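# Transfer four plates from gray tray to blue tray

## Task

Carry every one of the four plates off the gray tray and set each down flat on the blue tray, leaving the gray tray as it was at the start. The plates must stay put on their own, not only while the robot holds them. At the end, release suction and move the tool away.

## Robot and tools

Robot: one six-joint arm (waist, shoulder, elbow, forearm roll, wrist pitch, wrist roll) with a suction cup as its only tool. The reference spot is the cup point, the middle of the cup's 29 mm rim when it is not touching anything. The cup opens along the cup point's own +z axis. About 7 cm back from the rim the tool gets wider, sticking out up to roughly 8 cm sideways, so keep that part clear of trays and stacks.

Frames: reported poses use the scene frame. Its origin sits on the table top under the arm base, +z is up, and +y points left when facing along +x. The base may be tilted against the table. Commanded motions, however, are offsets expressed in the cup point's own axes, not the scene frame.

The row format, shared by execute_actions and move: 7 plain numbers, each in [-1, 1], ordered dx, dy, dz, rx, ry, rz, suction. The first six are an offset of the cup point from a reference pose, in tool axes; 1.0 equals 0.6 m for dx/dy/dz and 180 degrees for rotation. rx, ry, rz form a single rotation vector. The seventh number is an absolute suction level, not an offset: 1 is full vacuum (about 55 kPa under ambient), smaller values request that share of it, and 0.05 or less switches it off. The level persists until changed.

execute_actions(actions): actions is a list of actions run one after another. Each action is a table of at most 15 rows; each row lasts one control step of 1/30 s, and if fewer than 15 rows are given the final row is repeated to fill 15 steps. Every row in an action is an offset from the cup point's measured pose when that action began (for the first action of a call, the pose in the latest result of this scene), never from the prior row. Per step the command is clipped to within 70 mm and 16 degrees of the measured pose, so a large offset may need several actions; after an action the arm only continues to the last clipped pose. If position and orientation conflict, position wins. An empty list just returns state and images.

move(target, speed, blocking): target is one 7-number row; its offset is taken from the pose in the last result that showed one, in tool axes. The cup point follows a straight path lasting 0.5 to 10 s (longer paths are cut at 10 s). speed is the path's top speed in m/s, 0.002 to 0.5, default 0.25; turning is capped at twice that in rad/s. Rotation takes the shorter direction. The path ignores obstacles, and the real arm can lag, drift, or overshoot the speed, especially near full reach. The suction value is applied at the start. A blocking move returns once the path has finished and the arm is still (or 5 s later). With blocking=false you get a result after 0.5 s while the arm keeps going; other motion commands are refused until a result shows it ended, so use wait or stop. The extra 'move:' line reports the ending (done, off_target, moving, held, fault), the distance to target, and limits: paced means the sent pose was clipped, held means a check blocked some steps (afterward the arm may surge faster than speed). Faster contact and targets set deeper past a surface press harder.

wait(seconds): 0 to 10; the arm keeps its last command and a running move continues; returns early if that move ends. stop(): brakes a running move, needing some distance; suction is unaffected. zoom_image(camera, region): camera is cam_head_left or cam_head_right (both 504x504); region [x0, y0, x1, y1] in pixels from the top-left corner, at most 504 by 504. finished_scene(scene): pass the current scene number to end it; irreversible, and the goal must already hold and persist.

Results: a state line with end_effector_position (metres), end_effector_quat_wxyz, and linear and angular velocities (m/s, rad/s), all in the scene frame; the printed position may be off, more so far from the base. 'Hand target' is the pose the controller currently drives toward. 'pose unreachable' means the clearance check, which treats any mount under the base as arm, altered or blocked the command. suction_measured is the reached vacuum; it stays near 0 without a seal, settles up to 0.15 under the requested value on a sealed surface, and may sag 0.04 before the pump resumes. part_present turns 1 at 0.50 and back to 0 below 0.45. Camera calibration (pinhole plus radial distortion, world-to-camera transforms) is supplied; each scene may differ by a couple of degrees and millimetres.

Gripping: switch suction on and press the rim onto a flat, smooth patch of a plate so it seals all round; edges, holes or seams under the rim leak. Under vacuum the cup compresses, so a held plate rides up to about 10 mm nearer the tool than the cup point suggests, and vacuum alone can lift a resting plate. To release, set the plate down so it rests on the tray, then turn suction off, and back off at least 15 mm before assuming the cup is free. If the cup seals to the table it pins the tool; turn suction off.

Avoid: knocking anything off the table, dropping or sliding plates, fast impacts and hard pressing. A joint torque reaching its limit (waist and shoulder 44.5, elbow and forearm roll 26.7, wrist pitch and wrist roll 17.8 N m) triggers a fault: the arm backs off, holds 10 s and drops the rest of the call. Holding loads heats motors; a MOTOR HOT line appears from 65 °C and at 80 °C the brakes lock until cooled. The robot keeps its last command while you think. Loose objects may occasionally get a small push from outside.

Each tool is called as name([rows], argument=value, ...), one row to a line, values as JSON.

## Session

execute_actions(actions=[])

Scene clock: 0.00 s.
end_effector_position=(+0.4018, -0.0131, +0.3436) suction_measured=0.00 part_present=0 end_effector_quat_wxyz=(-0.005, +0.011, +1.000, +0.003) end_effector_velocity=(-0.000, +0.000, -0.000) end_effector_angular_velocity=(+0.000, +0.001, +0.001)
Joint positions: [ 0.    -0.269 -0.927 -0.003  1.195  2.354]
Joint velocities: [ 0.     0.001 -0.     0.     0.001 -0.   ]
Hand target: +0.402, -0.013, +0.344; -0.005, +0.011, +1.000, +0.003

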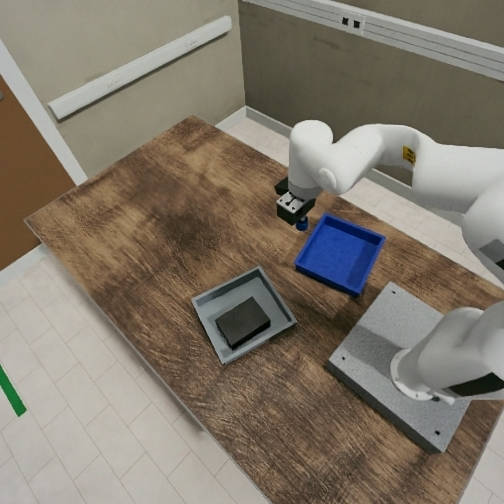

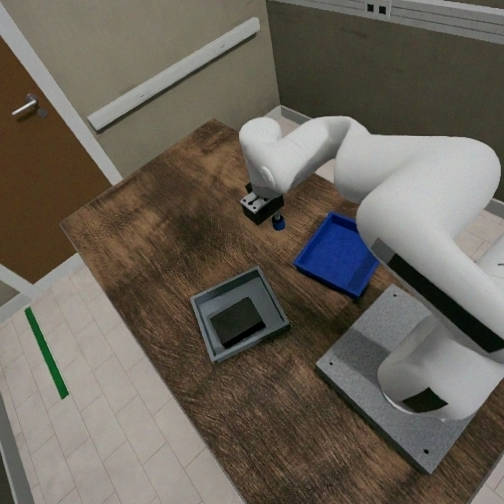

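zoom_image(camera="cam_head_left", region=[170, 200, 400, 380])

Region (170, 200, 400, 380) of cam_head_left's 504x504 image, scaled by 2.191, with more detail than that image has; it fills the top 394 rows of this view, and the rest is white.

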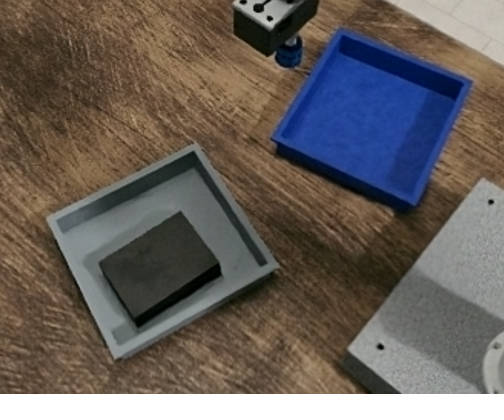

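move(target=[-0.047, 0.327, 0.42, 0, 0, 0, 0], speed=0.4)

move(target=[0, 0, 0.085, 0, 0, 0, 1], speed=0.06)

Scene clock: 2.03 s.
end_effector_position=(+0.4335, +0.1847, +0.0940) suction_measured=0.00 part_present=0 end_effector_quat_wxyz=(-0.004, +0.010, +1.000, +0.004) end_effector_velocity=(-0.002, +0.001, -0.004) end_effector_angular_velocity=(-0.003, +0.008, +0.002)
Joint positions: [ 0.429  0.389 -0.908 -0.003  0.517  2.783]
Joint velocities: [ 0.003  0.009 -0.002  0.001  0.001  0.   ]
Hand target: +0.433, +0.185, +0.093; -0.004, +0.010, +1.000, +0.004
Off the commanded pose: 0.002 m, 0 deg.
move: done; limits=paced

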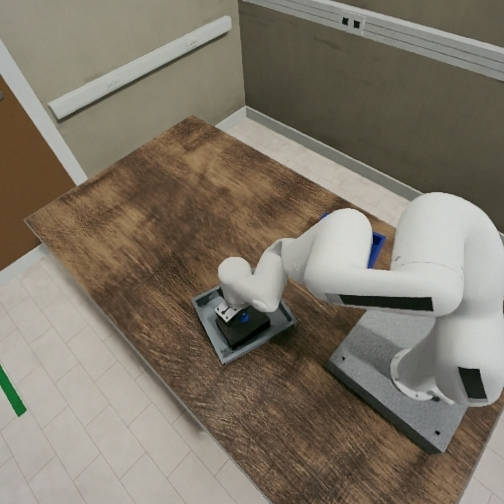

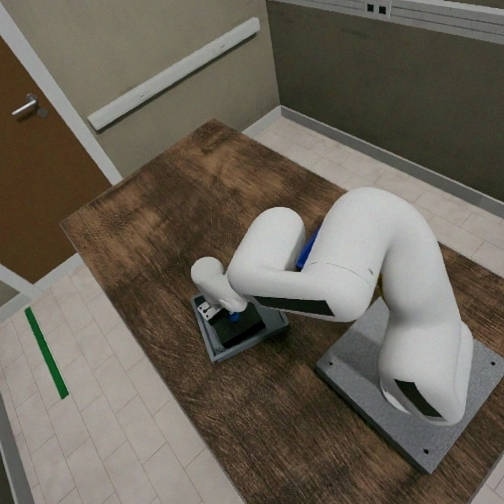

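Scene clock: 3.23 s.
end_effector_position=(+0.4330, +0.1852, +0.0430) suction_measured=0.41 part_present=0 end_effector_quat_wxyz=(-0.004, +0.010, +1.000, +0.004) end_effector_velocity=(+0.002, +0.001, +0.000) end_effector_angular_velocity=(+0.002, -0.005, -0.001)
Joint positions: [ 0.429  0.53  -0.93  -0.003  0.398  2.783]
Joint velocities: [-0.     0.001 -0.002 -0.    -0.004  0.001]
Hand target: +0.433, +0.185, +0.043; -0.004, +0.010, +1.000, +0.004
Off the commanded pose: 0.000 m, 0 deg.
move: done

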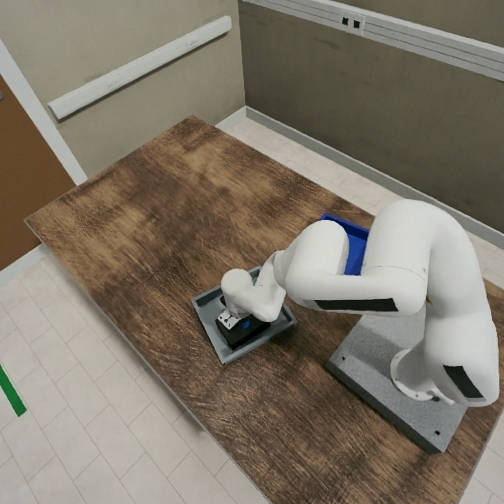

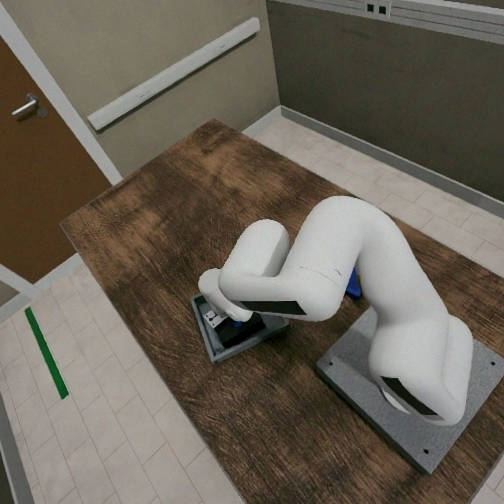

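move(target=[0, 0, -0.1, 0, 0, 0, 1], speed=0.1)

move(target=[0.12, -0.665, 0, 0, 0, 0, 1], speed=0.3)

zoom_image(camera="cam_head_left", region=[170, 170, 420, 380])

Scene clock: 4.37 s.
end_effector_position=(+0.4332, +0.1844, +0.1025) suction_measured=0.98 part_present=1 end_effector_quat_wxyz=(-0.004, +0.010, +1.000, +0.004) end_effector_velocity=(-0.000, -0.000, +0.001) end_effector_angular_velocity=(-0.000, +0.000, +0.001)
Joint positions: [ 0.429  0.366 -0.907 -0.003  0.54   2.783]
Joint velocities: [ 0.    -0.003  0.001 -0.     0.002 -0.001]
Hand target: +0.433, +0.185, +0.103; -0.004, +0.010, +1.000, +0.004
Off the commanded pose: 0.001 m, 0 deg.
move: done

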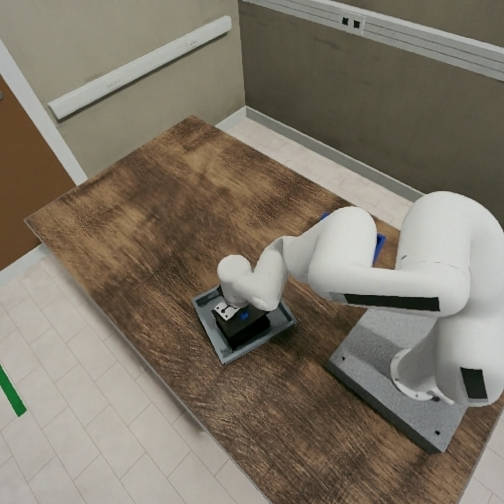

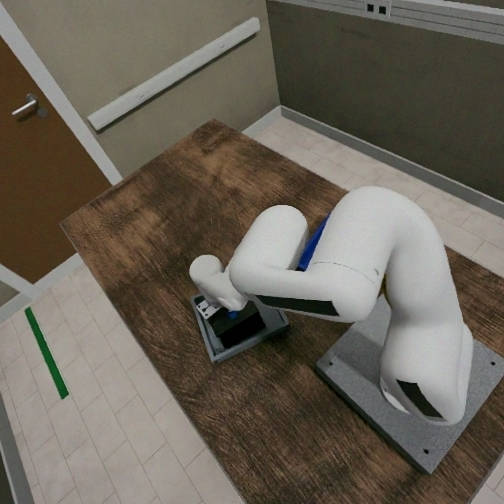

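Scene clock: 6.23 s.
end_effector_position=(+0.3508, -0.2119, +0.0998) suction_measured=0.99 part_present=1 end_effector_quat_wxyz=(-0.005, +0.010, +1.000, +0.003) end_effector_velocity=(+0.000, -0.002, +0.001) end_effector_angular_velocity=(+0.002, -0.001, -0.002)
Joint positions: [-0.517  0.217 -0.671 -0.004  0.453  1.837]
Joint velocities: [-0.005  0.001 -0.005  0.006  0.004 -0.009]
Hand target: +0.351, -0.212, +0.100; -0.005, +0.010, +1.000, +0.003
Off the commanded pose: 0.002 m, 0 deg.
move: done

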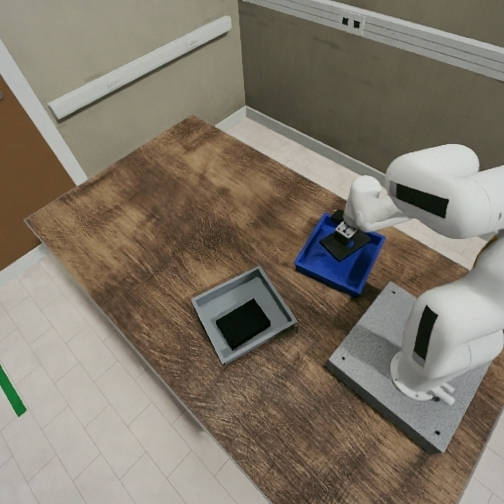

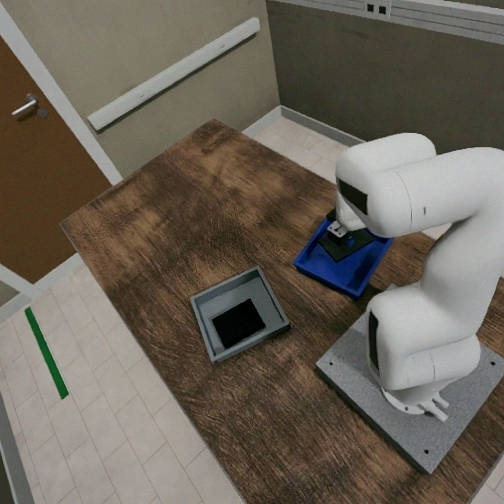

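Region (170, 170, 420, 380) of cam_head_left's 504x504 image, scaled by 2.016, with more detail than that image has; it fills the top 423 rows of this view, and the rest is white.

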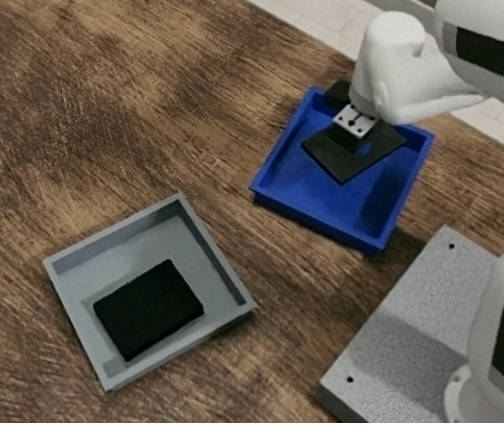

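move(target=[0, 0, 0.137, 0, 0, 0, 1], speed=0.07)

zoom_image(camera="cam_head_left", region=[270, 170, 420, 320])

Scene clock: 7.93 s.
end_effector_position=(+0.3504, -0.2113, +0.0179) suction_measured=0.99 part_present=1 end_effector_quat_wxyz=(-0.005, +0.010, +1.000, +0.003) end_effector_velocity=(-0.001, +0.000, -0.002) end_effector_angular_velocity=(+0.001, +0.002, +0.000)
Joint positions: [-0.517  0.486 -0.716 -0.004  0.228  1.837]
Joint velocities: [-0.     0.005 -0.001 -0.    -0.001 -0.   ]
Hand target: +0.350, -0.211, +0.018; -0.005, +0.010, +1.000, +0.004
Off the commanded pose: 0.001 m, 0 deg.
move: done

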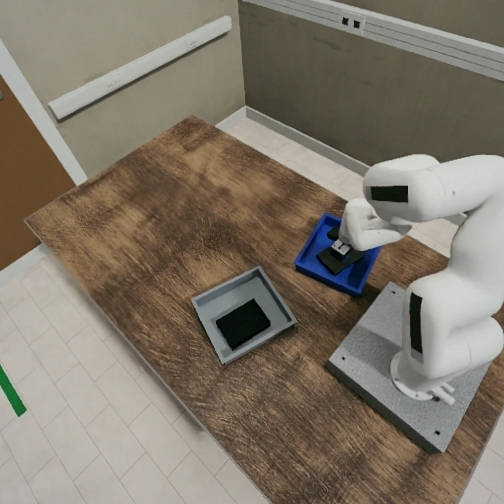

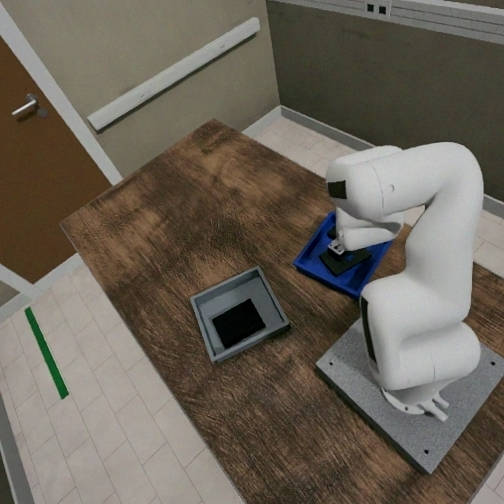

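Region (270, 170, 420, 320) of cam_head_left's 504x504 image, scaled by 3.360, with more detail than that image has.

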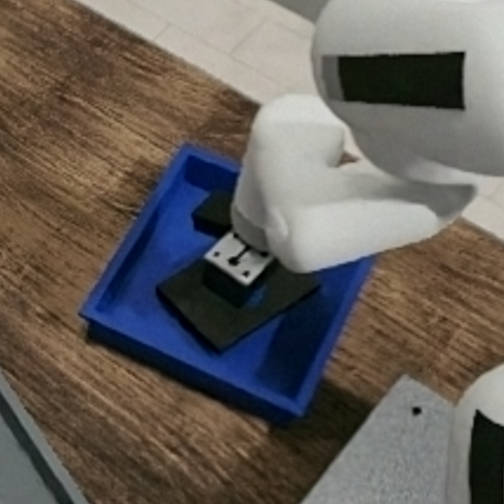

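A bit lower to feel contact.

move(target=[0, 0, 0.012, 0, 0, 0, 1], speed=0.02)

execute_actions([
  [[0,0,0,0,0,0,0]],
])

move(target=[0, 0, -0.14, 0, 0, 0, 0], speed=0.2)

move(target=[-0.125, 0.66, 0, 0, 0, 0, 0], speed=0.4)

Scene clock: 8.83 s.
end_effector_position=(+0.3503, -0.2112, +0.0108) suction_measured=0.99 part_present=1 end_effector_quat_wxyz=(-0.005, +0.010, +1.000, +0.004) end_effector_velocity=(+0.001, -0.001, -0.000) end_effector_angular_velocity=(-0.002, -0.003, +0.000)
Joint positions: [-0.517  0.511 -0.723 -0.004  0.211  1.837]
Joint velocities: [ 0.     0.002 -0.002 -0.001 -0.003  0.001]
Hand target: +0.350, -0.211, +0.011; -0.005, +0.010, +1.000, +0.004
Off the commanded pose: 0.000 m, 0 deg.
move: done

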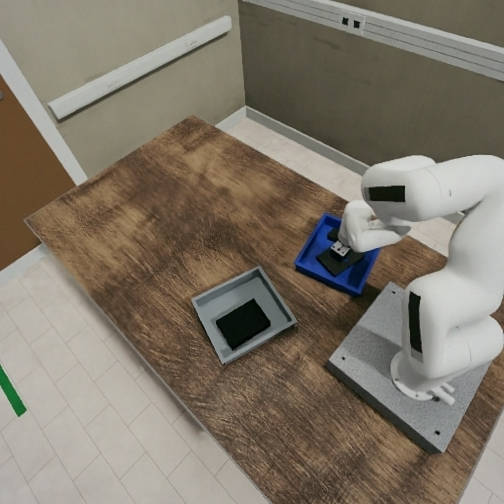

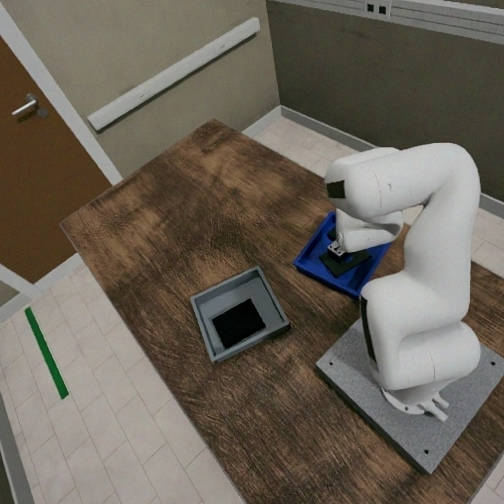

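Scene clock: 9.33 s.
end_effector_position=(+0.3506, -0.2114, +0.0110) suction_measured=0.00 part_present=0 end_effector_quat_wxyz=(-0.004, +0.010, +1.000, +0.003) end_effector_velocity=(-0.000, +0.000, -0.000) end_effector_angular_velocity=(+0.001, +0.002, +0.001)
Joint positions: [-0.517  0.511 -0.723 -0.004  0.21   1.837]
Joint velocities: [ 0.     0.     0.    -0.001  0.001  0.001]
Hand target: +0.350, -0.211, +0.011; -0.005, +0.010, +1.000, +0.004
Off the commanded pose: 0.000 m, 0 deg.

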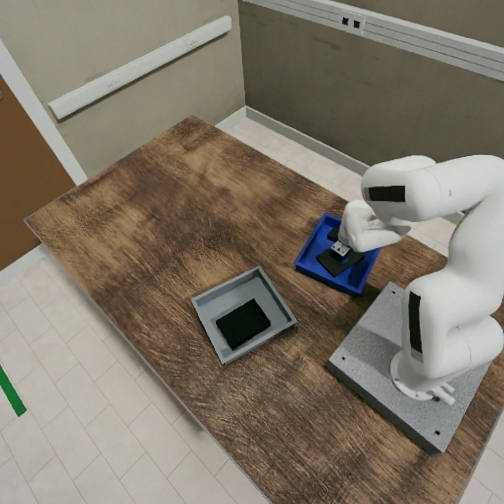

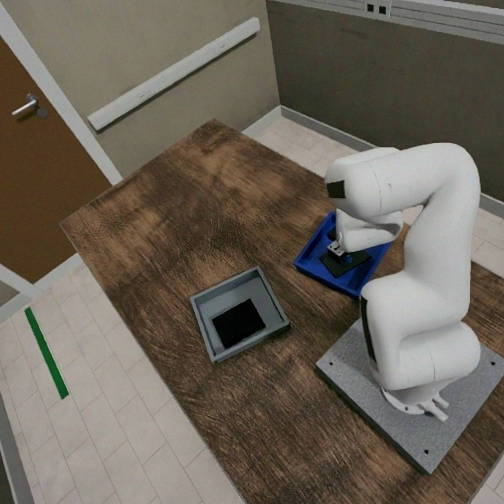

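Scene clock: 10.20 s.
end_effector_position=(+0.3507, -0.2118, +0.0943) suction_measured=0.00 part_present=0 end_effector_quat_wxyz=(-0.005, +0.010, +1.000, +0.003) end_effector_velocity=(+0.002, -0.001, +0.003) end_effector_angular_velocity=(-0.003, -0.006, -0.001)
Joint positions: [-0.517  0.234 -0.671 -0.004  0.437  1.837]
Joint velocities: [-0.001 -0.007 -0.002  0.001  0.002 -0.   ]
Hand target: +0.351, -0.212, +0.095; -0.005, +0.010, +1.000, +0.003
Off the commanded pose: 0.001 m, 0 deg.
move: done

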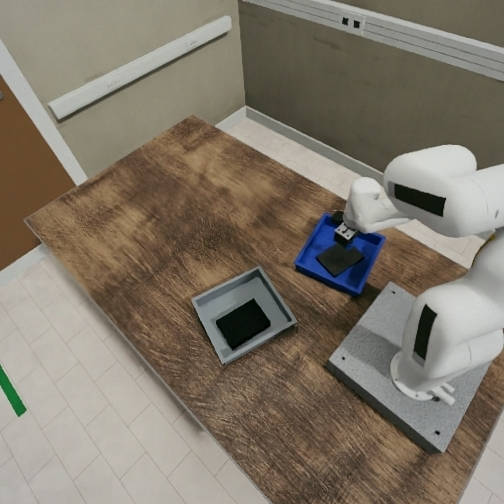

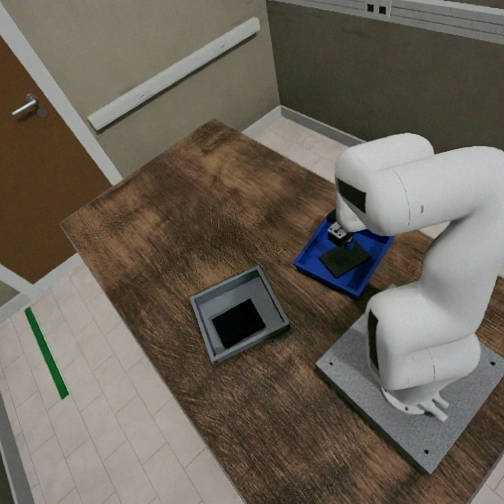

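Scene clock: 11.80 s.
end_effector_position=(+0.4358, +0.1814, +0.0970) suction_measured=0.00 part_present=0 end_effector_quat_wxyz=(-0.004, +0.010, +1.000, +0.004) end_effector_velocity=(+0.001, +0.003, +0.000) end_effector_angular_velocity=(-0.001, -0.002, +0.003)
Joint positions: [ 0.421  0.384 -0.912 -0.003  0.528  2.775]
Joint velocities: [ 0.006  0.003 -0.007 -0.003  0.002  0.005]
Hand target: +0.436, +0.182, +0.097; -0.004, +0.010, +1.000, +0.004
Off the commanded pose: 0.003 m, 0 deg.
move: done

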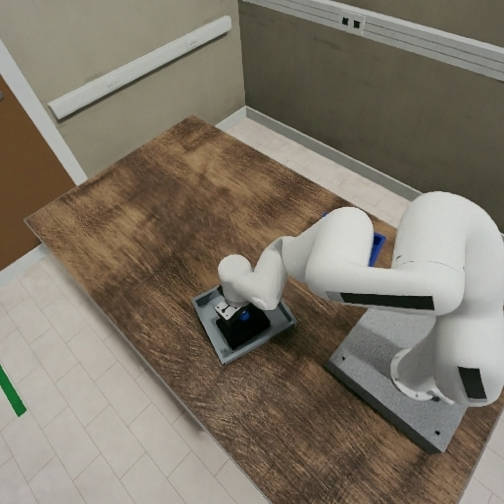

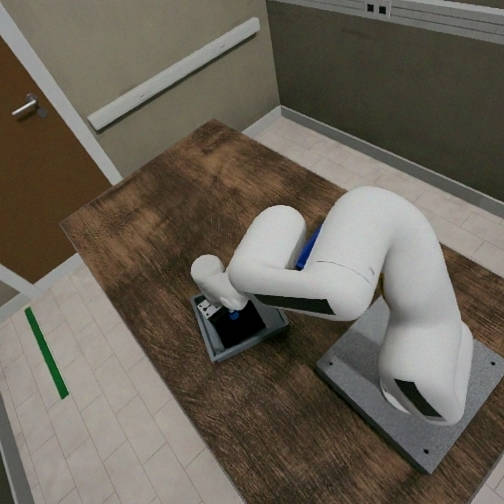

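Go to 0.035.

move(target=[0, 0, 0.103, 0, 0, 0, 1], speed=0.06)

Scene clock: 13.27 s.
end_effector_position=(+0.4353, +0.1821, +0.0353) suction_measured=0.35 part_present=0 end_effector_quat_wxyz=(-0.005, +0.010, +1.000, +0.004) end_effector_velocity=(+0.001, +0.000, +0.000) end_effector_angular_velocity=(+0.001, -0.002, +0.000)
Joint positions: [ 0.421  0.555 -0.94  -0.003  0.385  2.775]
Joint velocities: [-0.     0.001 -0.002  0.    -0.001 -0.001]
Hand target: +0.435, +0.182, +0.035; -0.004, +0.010, +1.000, +0.004
Off the commanded pose: 0.000 m, 0 deg.
move: done

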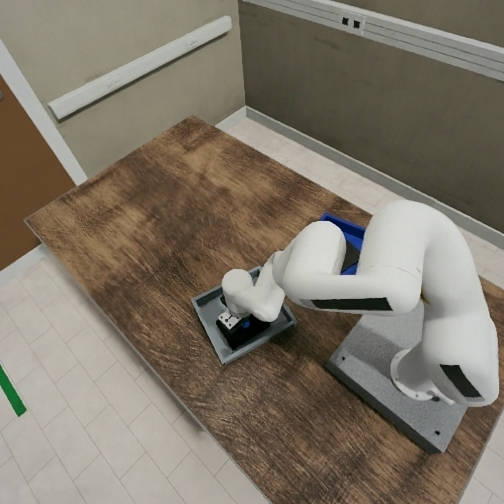

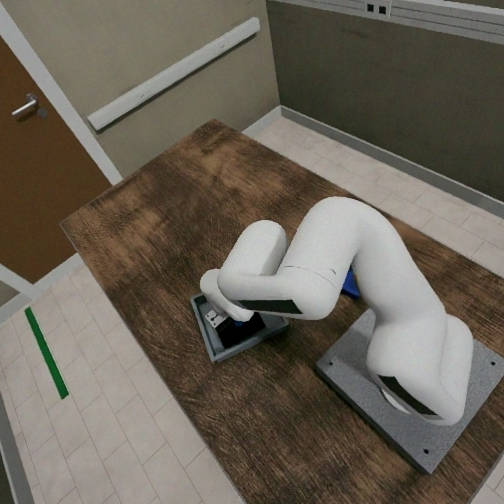

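wait(seconds=0.3)

move(target=[0, 0, -0.11, 0, 0, 0, 1], speed=0.12)

move(target=[0.12, -0.665, 0, 0, 0, 0, 1], speed=0.35)

move(target=[0, 0, 0.131, 0, 0, 0, 1], speed=0.07)

execute_actions([
  [[0,0,0,0,0,0,0]],
])

move(target=[0, 0, -0.132, 0, 0, 0, 0], speed=0.2)

move(target=[-0.12, 0.667, 0, 0, 0, 0, 0], speed=0.4)

move(target=[0, 0, 0.123, 0, 0, 0, 1], speed=0.07)

wait(seconds=0.3)

Scene clock: 13.97 s.
end_effector_position=(+0.4353, +0.1821, +0.0352) suction_measured=0.93 part_present=1 end_effector_quat_wxyz=(-0.004, +0.010, +1.000, +0.004) end_effector_velocity=(+0.000, +0.000, +0.000) end_effector_angular_velocity=(+0.000, -0.001, -0.001)
Joint positions: [ 0.421  0.555 -0.94  -0.003  0.385  2.775]
Joint velocities: [ 0.    -0.001 -0.001  0.     0.     0.001]
Hand target: +0.435, +0.182, +0.035; -0.004, +0.010, +1.000, +0.004
Off the commanded pose: 0.000 m, 0 deg.
wait: 0.30 s; at rest from the start

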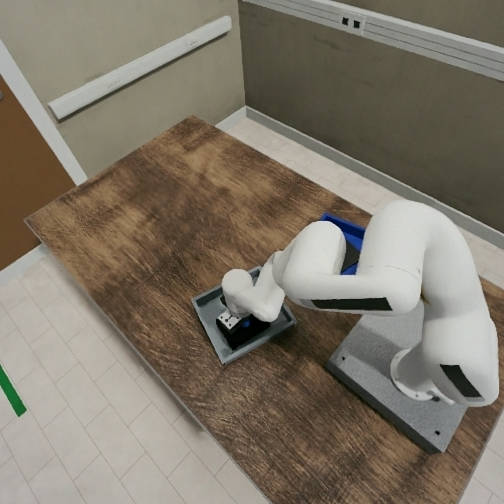

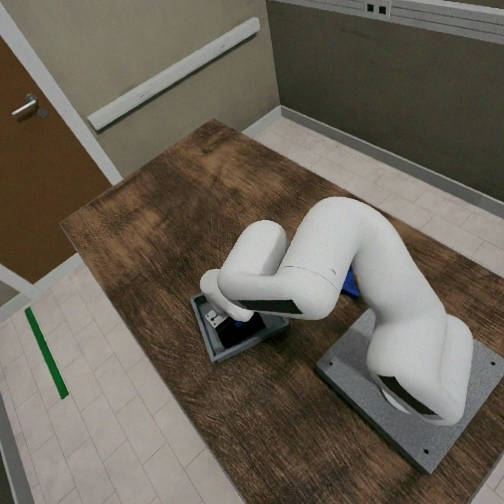

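Scene clock: 14.90 s.
end_effector_position=(+0.4355, +0.1812, +0.1007) suction_measured=0.98 part_present=1 end_effector_quat_wxyz=(-0.005, +0.010, +1.000, +0.003) end_effector_velocity=(+0.001, +0.001, +0.003) end_effector_angular_velocity=(+0.002, -0.004, -0.000)
Joint positions: [ 0.421  0.374 -0.912 -0.003  0.538  2.775]
Joint velocities: [ 0.    -0.004 -0.002  0.     0.003  0.   ]
Hand target: +0.436, +0.181, +0.101; -0.004, +0.010, +1.000, +0.004
Off the commanded pose: 0.001 m, 0 deg.
move: done

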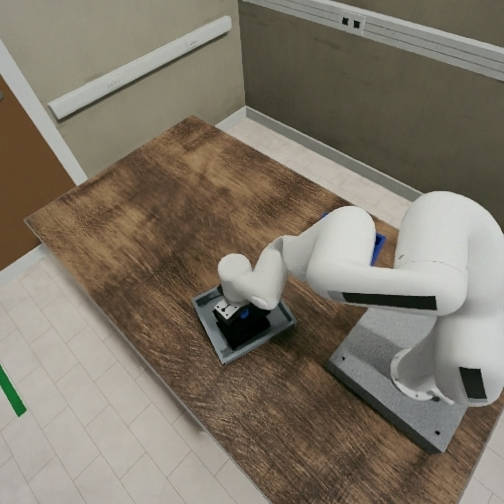

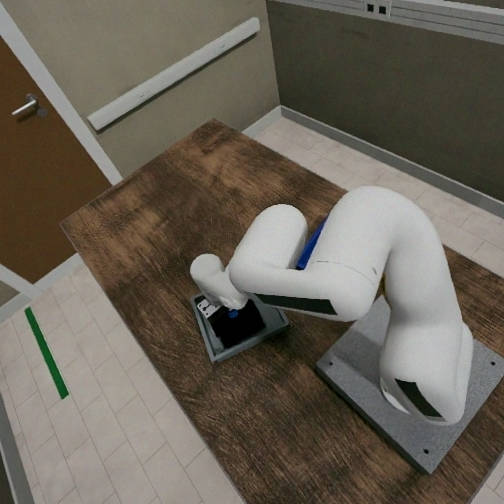

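Scene clock: 16.60 s.
end_effector_position=(+0.3531, -0.2151, +0.0982) suction_measured=0.99 part_present=1 end_effector_quat_wxyz=(-0.006, +0.010, +1.000, +0.003) end_effector_velocity=(+0.000, -0.003, +0.001) end_effector_angular_velocity=(+0.001, -0.003, -0.004)
Joint positions: [-0.521  0.231 -0.685 -0.006  0.455  1.835]
Joint velocities: [-0.006  0.002 -0.005  0.006  0.002 -0.007]
Hand target: +0.353, -0.216, +0.098; -0.006, +0.010, +1.000, +0.003
Off the commanded pose: 0.002 m, 0 deg.
move: done

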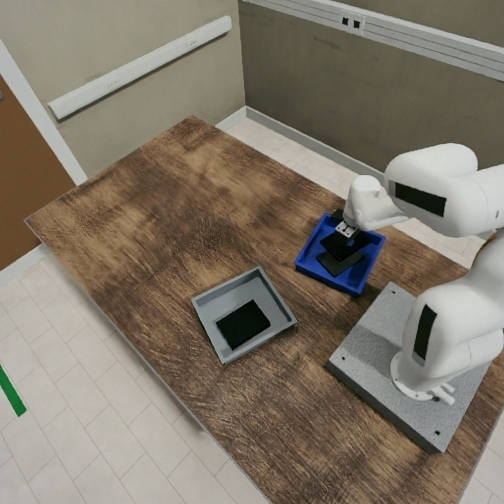

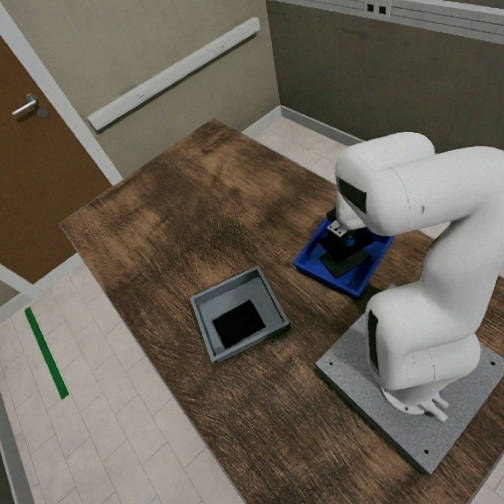

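Scene clock: 18.07 s.
end_effector_position=(+0.3527, -0.2145, +0.0200) suction_measured=0.99 part_present=1 end_effector_quat_wxyz=(-0.005, +0.010, +1.000, +0.003) end_effector_velocity=(+0.000, -0.000, -0.001) end_effector_angular_velocity=(-0.001, -0.001, -0.001)
Joint positions: [-0.521  0.485 -0.727 -0.009  0.241  1.837]
Joint velocities: [-0.001  0.004 -0.001 -0.    -0.004 -0.   ]
Hand target: +0.352, -0.214, +0.020; -0.006, +0.010, +1.000, +0.003
Off the commanded pose: 0.001 m, 0 deg.
move: done

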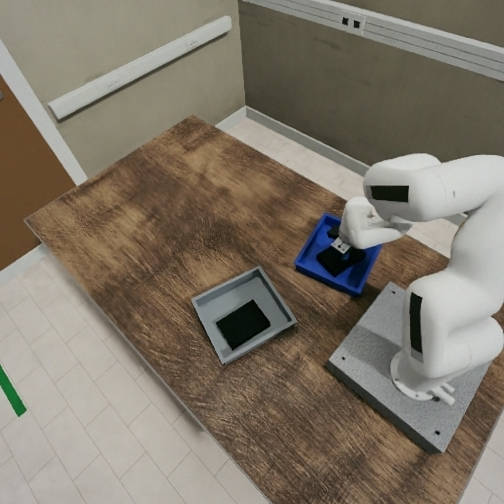

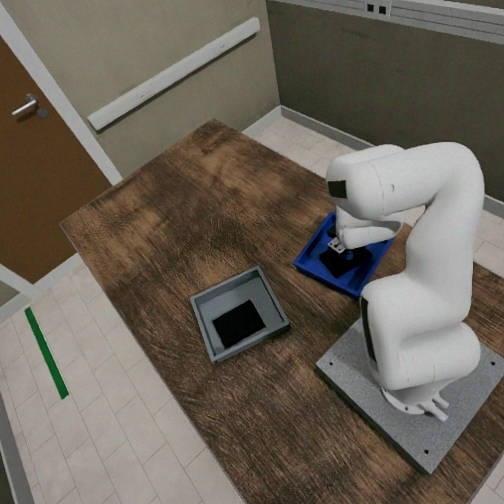

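Scene clock: 18.57 s.
end_effector_position=(+0.3529, -0.2147, +0.0202) suction_measured=0.00 part_present=0 end_effector_quat_wxyz=(-0.005, +0.010, +1.000, +0.003) end_effector_velocity=(+0.000, +0.000, +0.000) end_effector_angular_velocity=(+0.000, -0.000, +0.000)
Joint positions: [-0.521  0.485 -0.728 -0.009  0.241  1.837]
Joint velocities: [ 0.     0.    -0.     0.001  0.    -0.001]
Hand target: +0.353, -0.215, +0.020; -0.005, +0.010, +1.000, +0.003
Off the commanded pose: 0.000 m, 0 deg.

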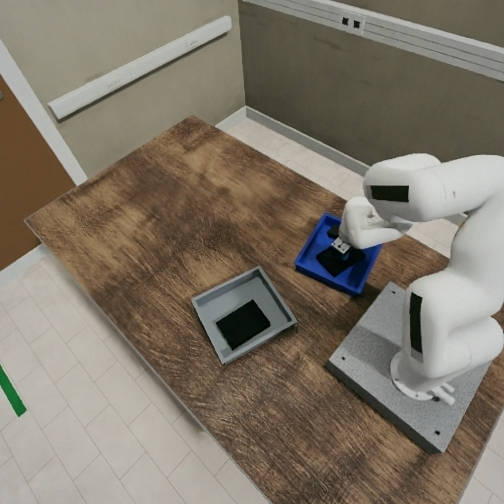

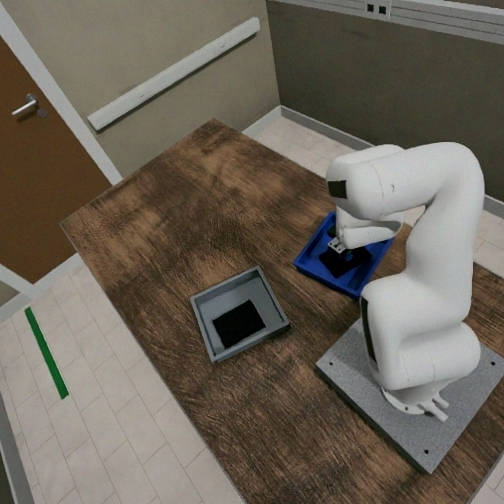

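Scene clock: 19.43 s.
end_effector_position=(+0.3531, -0.2151, +0.0987) suction_measured=0.00 part_present=0 end_effector_quat_wxyz=(-0.006, +0.010, +1.000, +0.003) end_effector_velocity=(+0.001, -0.001, +0.002) end_effector_angular_velocity=(-0.003, -0.004, +0.001)
Joint positions: [-0.521  0.229 -0.685 -0.006  0.456  1.835]
Joint velocities: [ 0.    -0.005 -0.002 -0.001  0.002 -0.001]
Hand target: +0.353, -0.215, +0.099; -0.005, +0.010, +1.000, +0.003
Off the commanded pose: 0.001 m, 0 deg.
move: done

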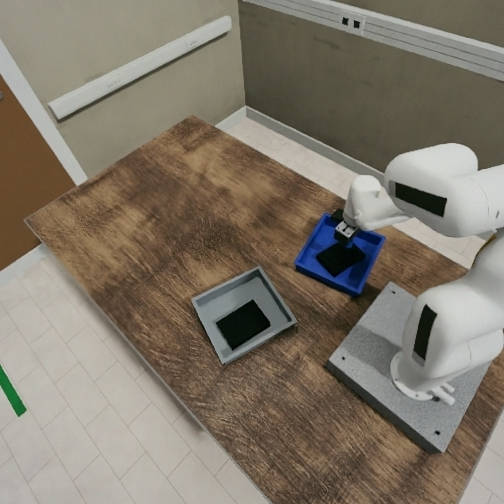

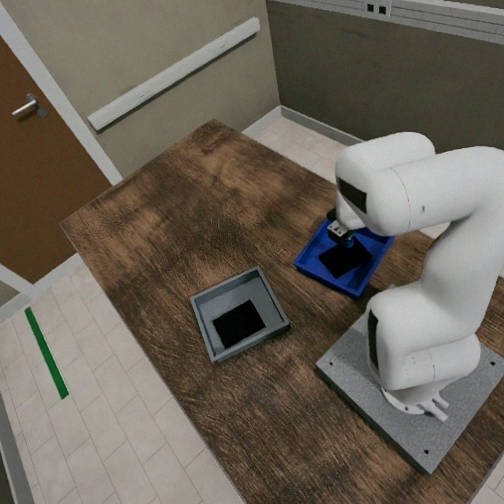

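Scene clock: 21.03 s.
end_effector_position=(+0.4353, +0.1824, +0.1011) suction_measured=0.00 part_present=0 end_effector_quat_wxyz=(-0.005, +0.010, +1.000, +0.003) end_effector_velocity=(+0.001, +0.003, +0.001) end_effector_angular_velocity=(-0.001, -0.002, +0.005)
Joint positions: [ 0.424  0.373 -0.913 -0.003  0.54   2.777]
Joint velocities: [ 0.007  0.003 -0.006 -0.003  0.002  0.004]
Hand target: +0.435, +0.183, +0.101; -0.005, +0.010, +1.000, +0.003
Off the commanded pose: 0.003 m, 0 deg.
move: done

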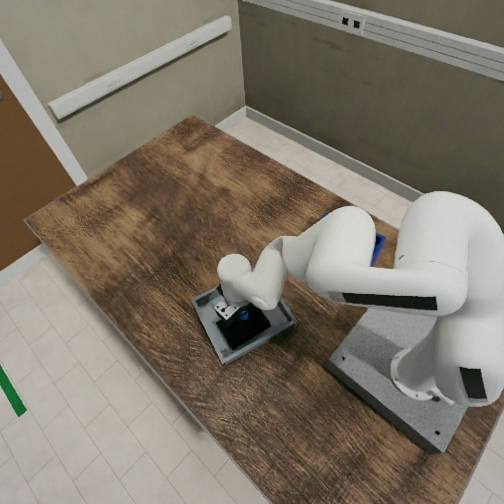

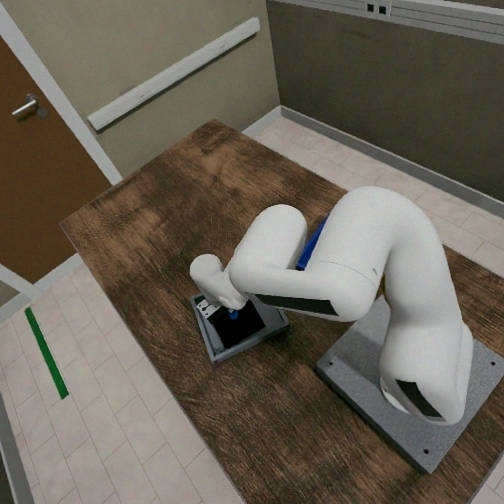

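Scene clock: 22.43 s.
end_effector_position=(+0.4348, +0.1833, +0.0277) suction_measured=0.00 part_present=0 end_effector_quat_wxyz=(-0.005, +0.010, +1.000, +0.004) end_effector_velocity=(+0.001, +0.000, -0.000) end_effector_angular_velocity=(+0.001, -0.002, +0.000)
Joint positions: [ 0.424  0.577 -0.947 -0.003  0.37   2.777]
Joint velocities: [ 0.     0.002 -0.001 -0.    -0.003  0.   ]
Hand target: +0.435, +0.183, +0.027; -0.005, +0.010, +1.000, +0.004
Off the commanded pose: 0.001 m, 0 deg.
move: done

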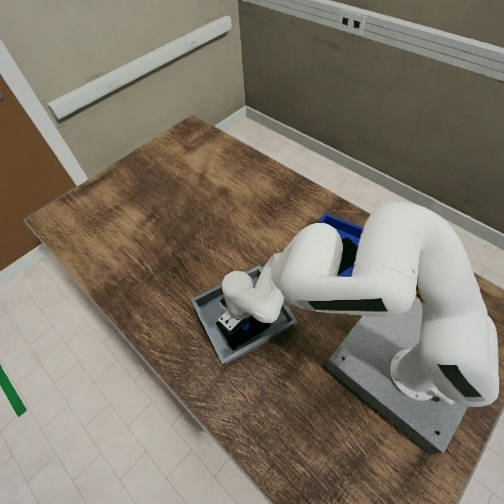

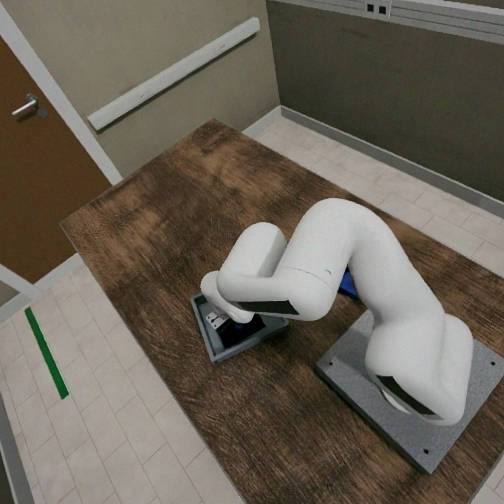

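Scene clock: 22.73 s.
end_effector_position=(+0.4347, +0.1832, +0.0275) suction_measured=0.00 part_present=0 end_effector_quat_wxyz=(-0.005, +0.010, +1.000, +0.004) end_effector_velocity=(+0.000, +0.000, -0.000) end_effector_angular_velocity=(+0.000, -0.001, +0.000)
Joint positions: [ 0.424  0.578 -0.947 -0.003  0.37   2.777]
Joint velocities: [ 0.     0.    -0.    -0.    -0.001  0.   ]
Hand target: +0.435, +0.183, +0.027; -0.005, +0.010, +1.000, +0.004
Off the commanded pose: 0.000 m, 0 deg.
wait: 0.30 s; at rest by 0.17 s

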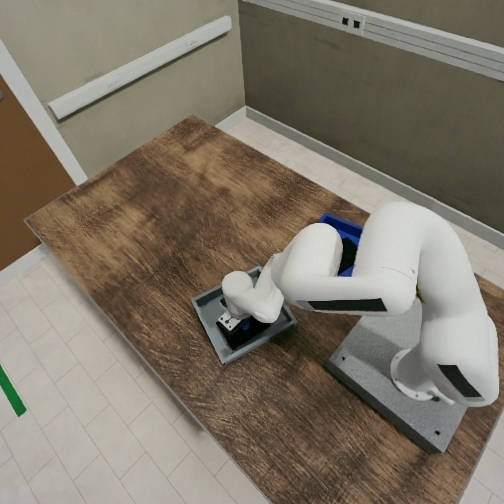

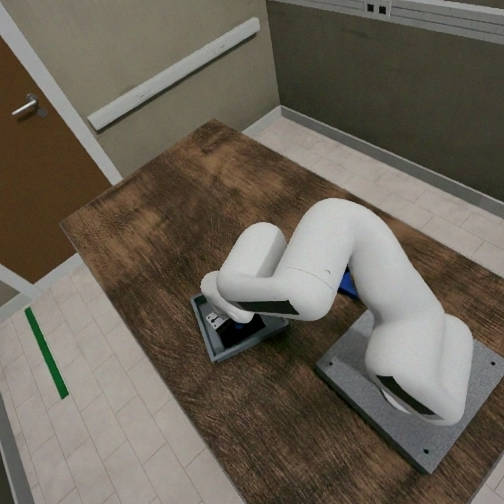

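move(target=[0, 0, 0.008, 0, 0, 0, 1], speed=0.03)

wait(seconds=0.4)

Scene clock: 23.60 s.
end_effector_position=(+0.4346, +0.1833, +0.0227) suction_measured=0.73 part_present=1 end_effector_quat_wxyz=(-0.005, +0.010, +1.000, +0.004) end_effector_velocity=(+0.003, +0.001, +0.002) end_effector_angular_velocity=(+0.004, -0.009, -0.003)
Joint positions: [ 0.424  0.592 -0.951 -0.003  0.36   2.777]
Joint velocities: [-0.001 -0.002 -0.003 -0.    -0.004  0.002]
Hand target: +0.435, +0.183, +0.023; -0.005, +0.010, +1.000, +0.004
Off the commanded pose: 0.000 m, 0 deg.
move: done

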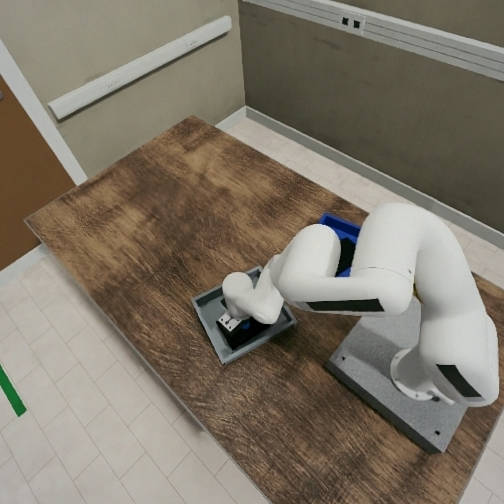

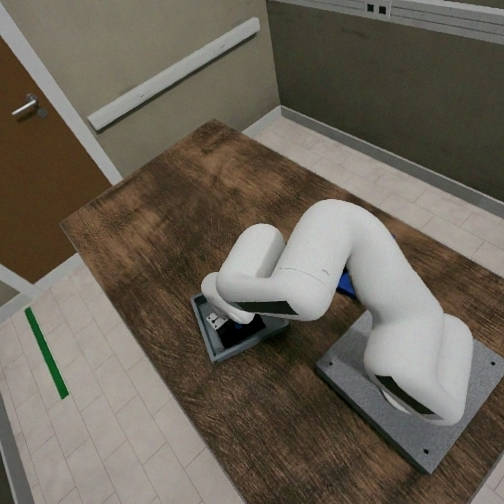

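Scene clock: 24.00 s.
end_effector_position=(+0.4346, +0.1833, +0.0227) suction_measured=0.94 part_present=1 end_effector_quat_wxyz=(-0.005, +0.010, +1.000, +0.004) end_effector_velocity=(-0.000, -0.001, -0.001) end_effector_angular_velocity=(-0.000, +0.001, -0.002)
Joint positions: [ 0.424  0.592 -0.951 -0.003  0.36   2.777]
Joint velocities: [-0.001  0.001  0.     0.001 -0.     0.   ]
Hand target: +0.435, +0.183, +0.023; -0.005, +0.010, +1.000, +0.004
Off the commanded pose: 0.000 m, 0 deg.
wait: 0.40 s; at rest by 0.17 s

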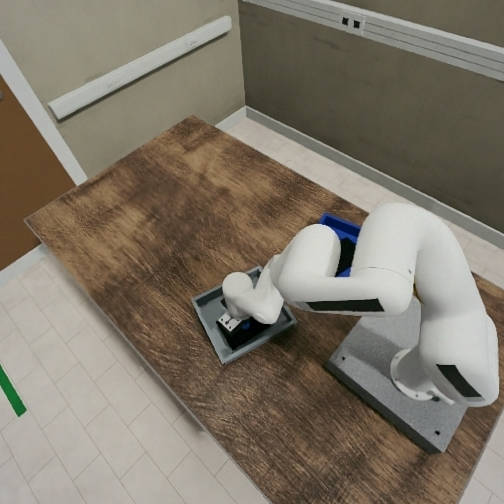

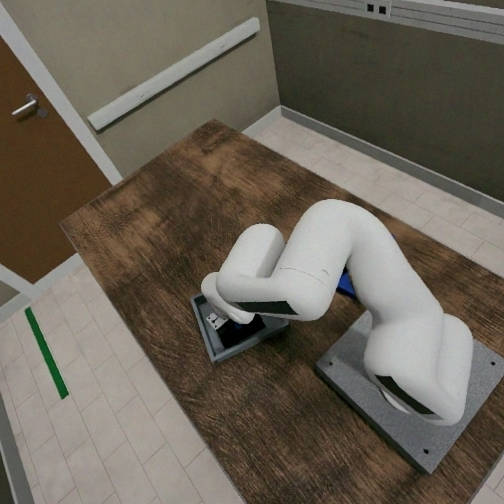

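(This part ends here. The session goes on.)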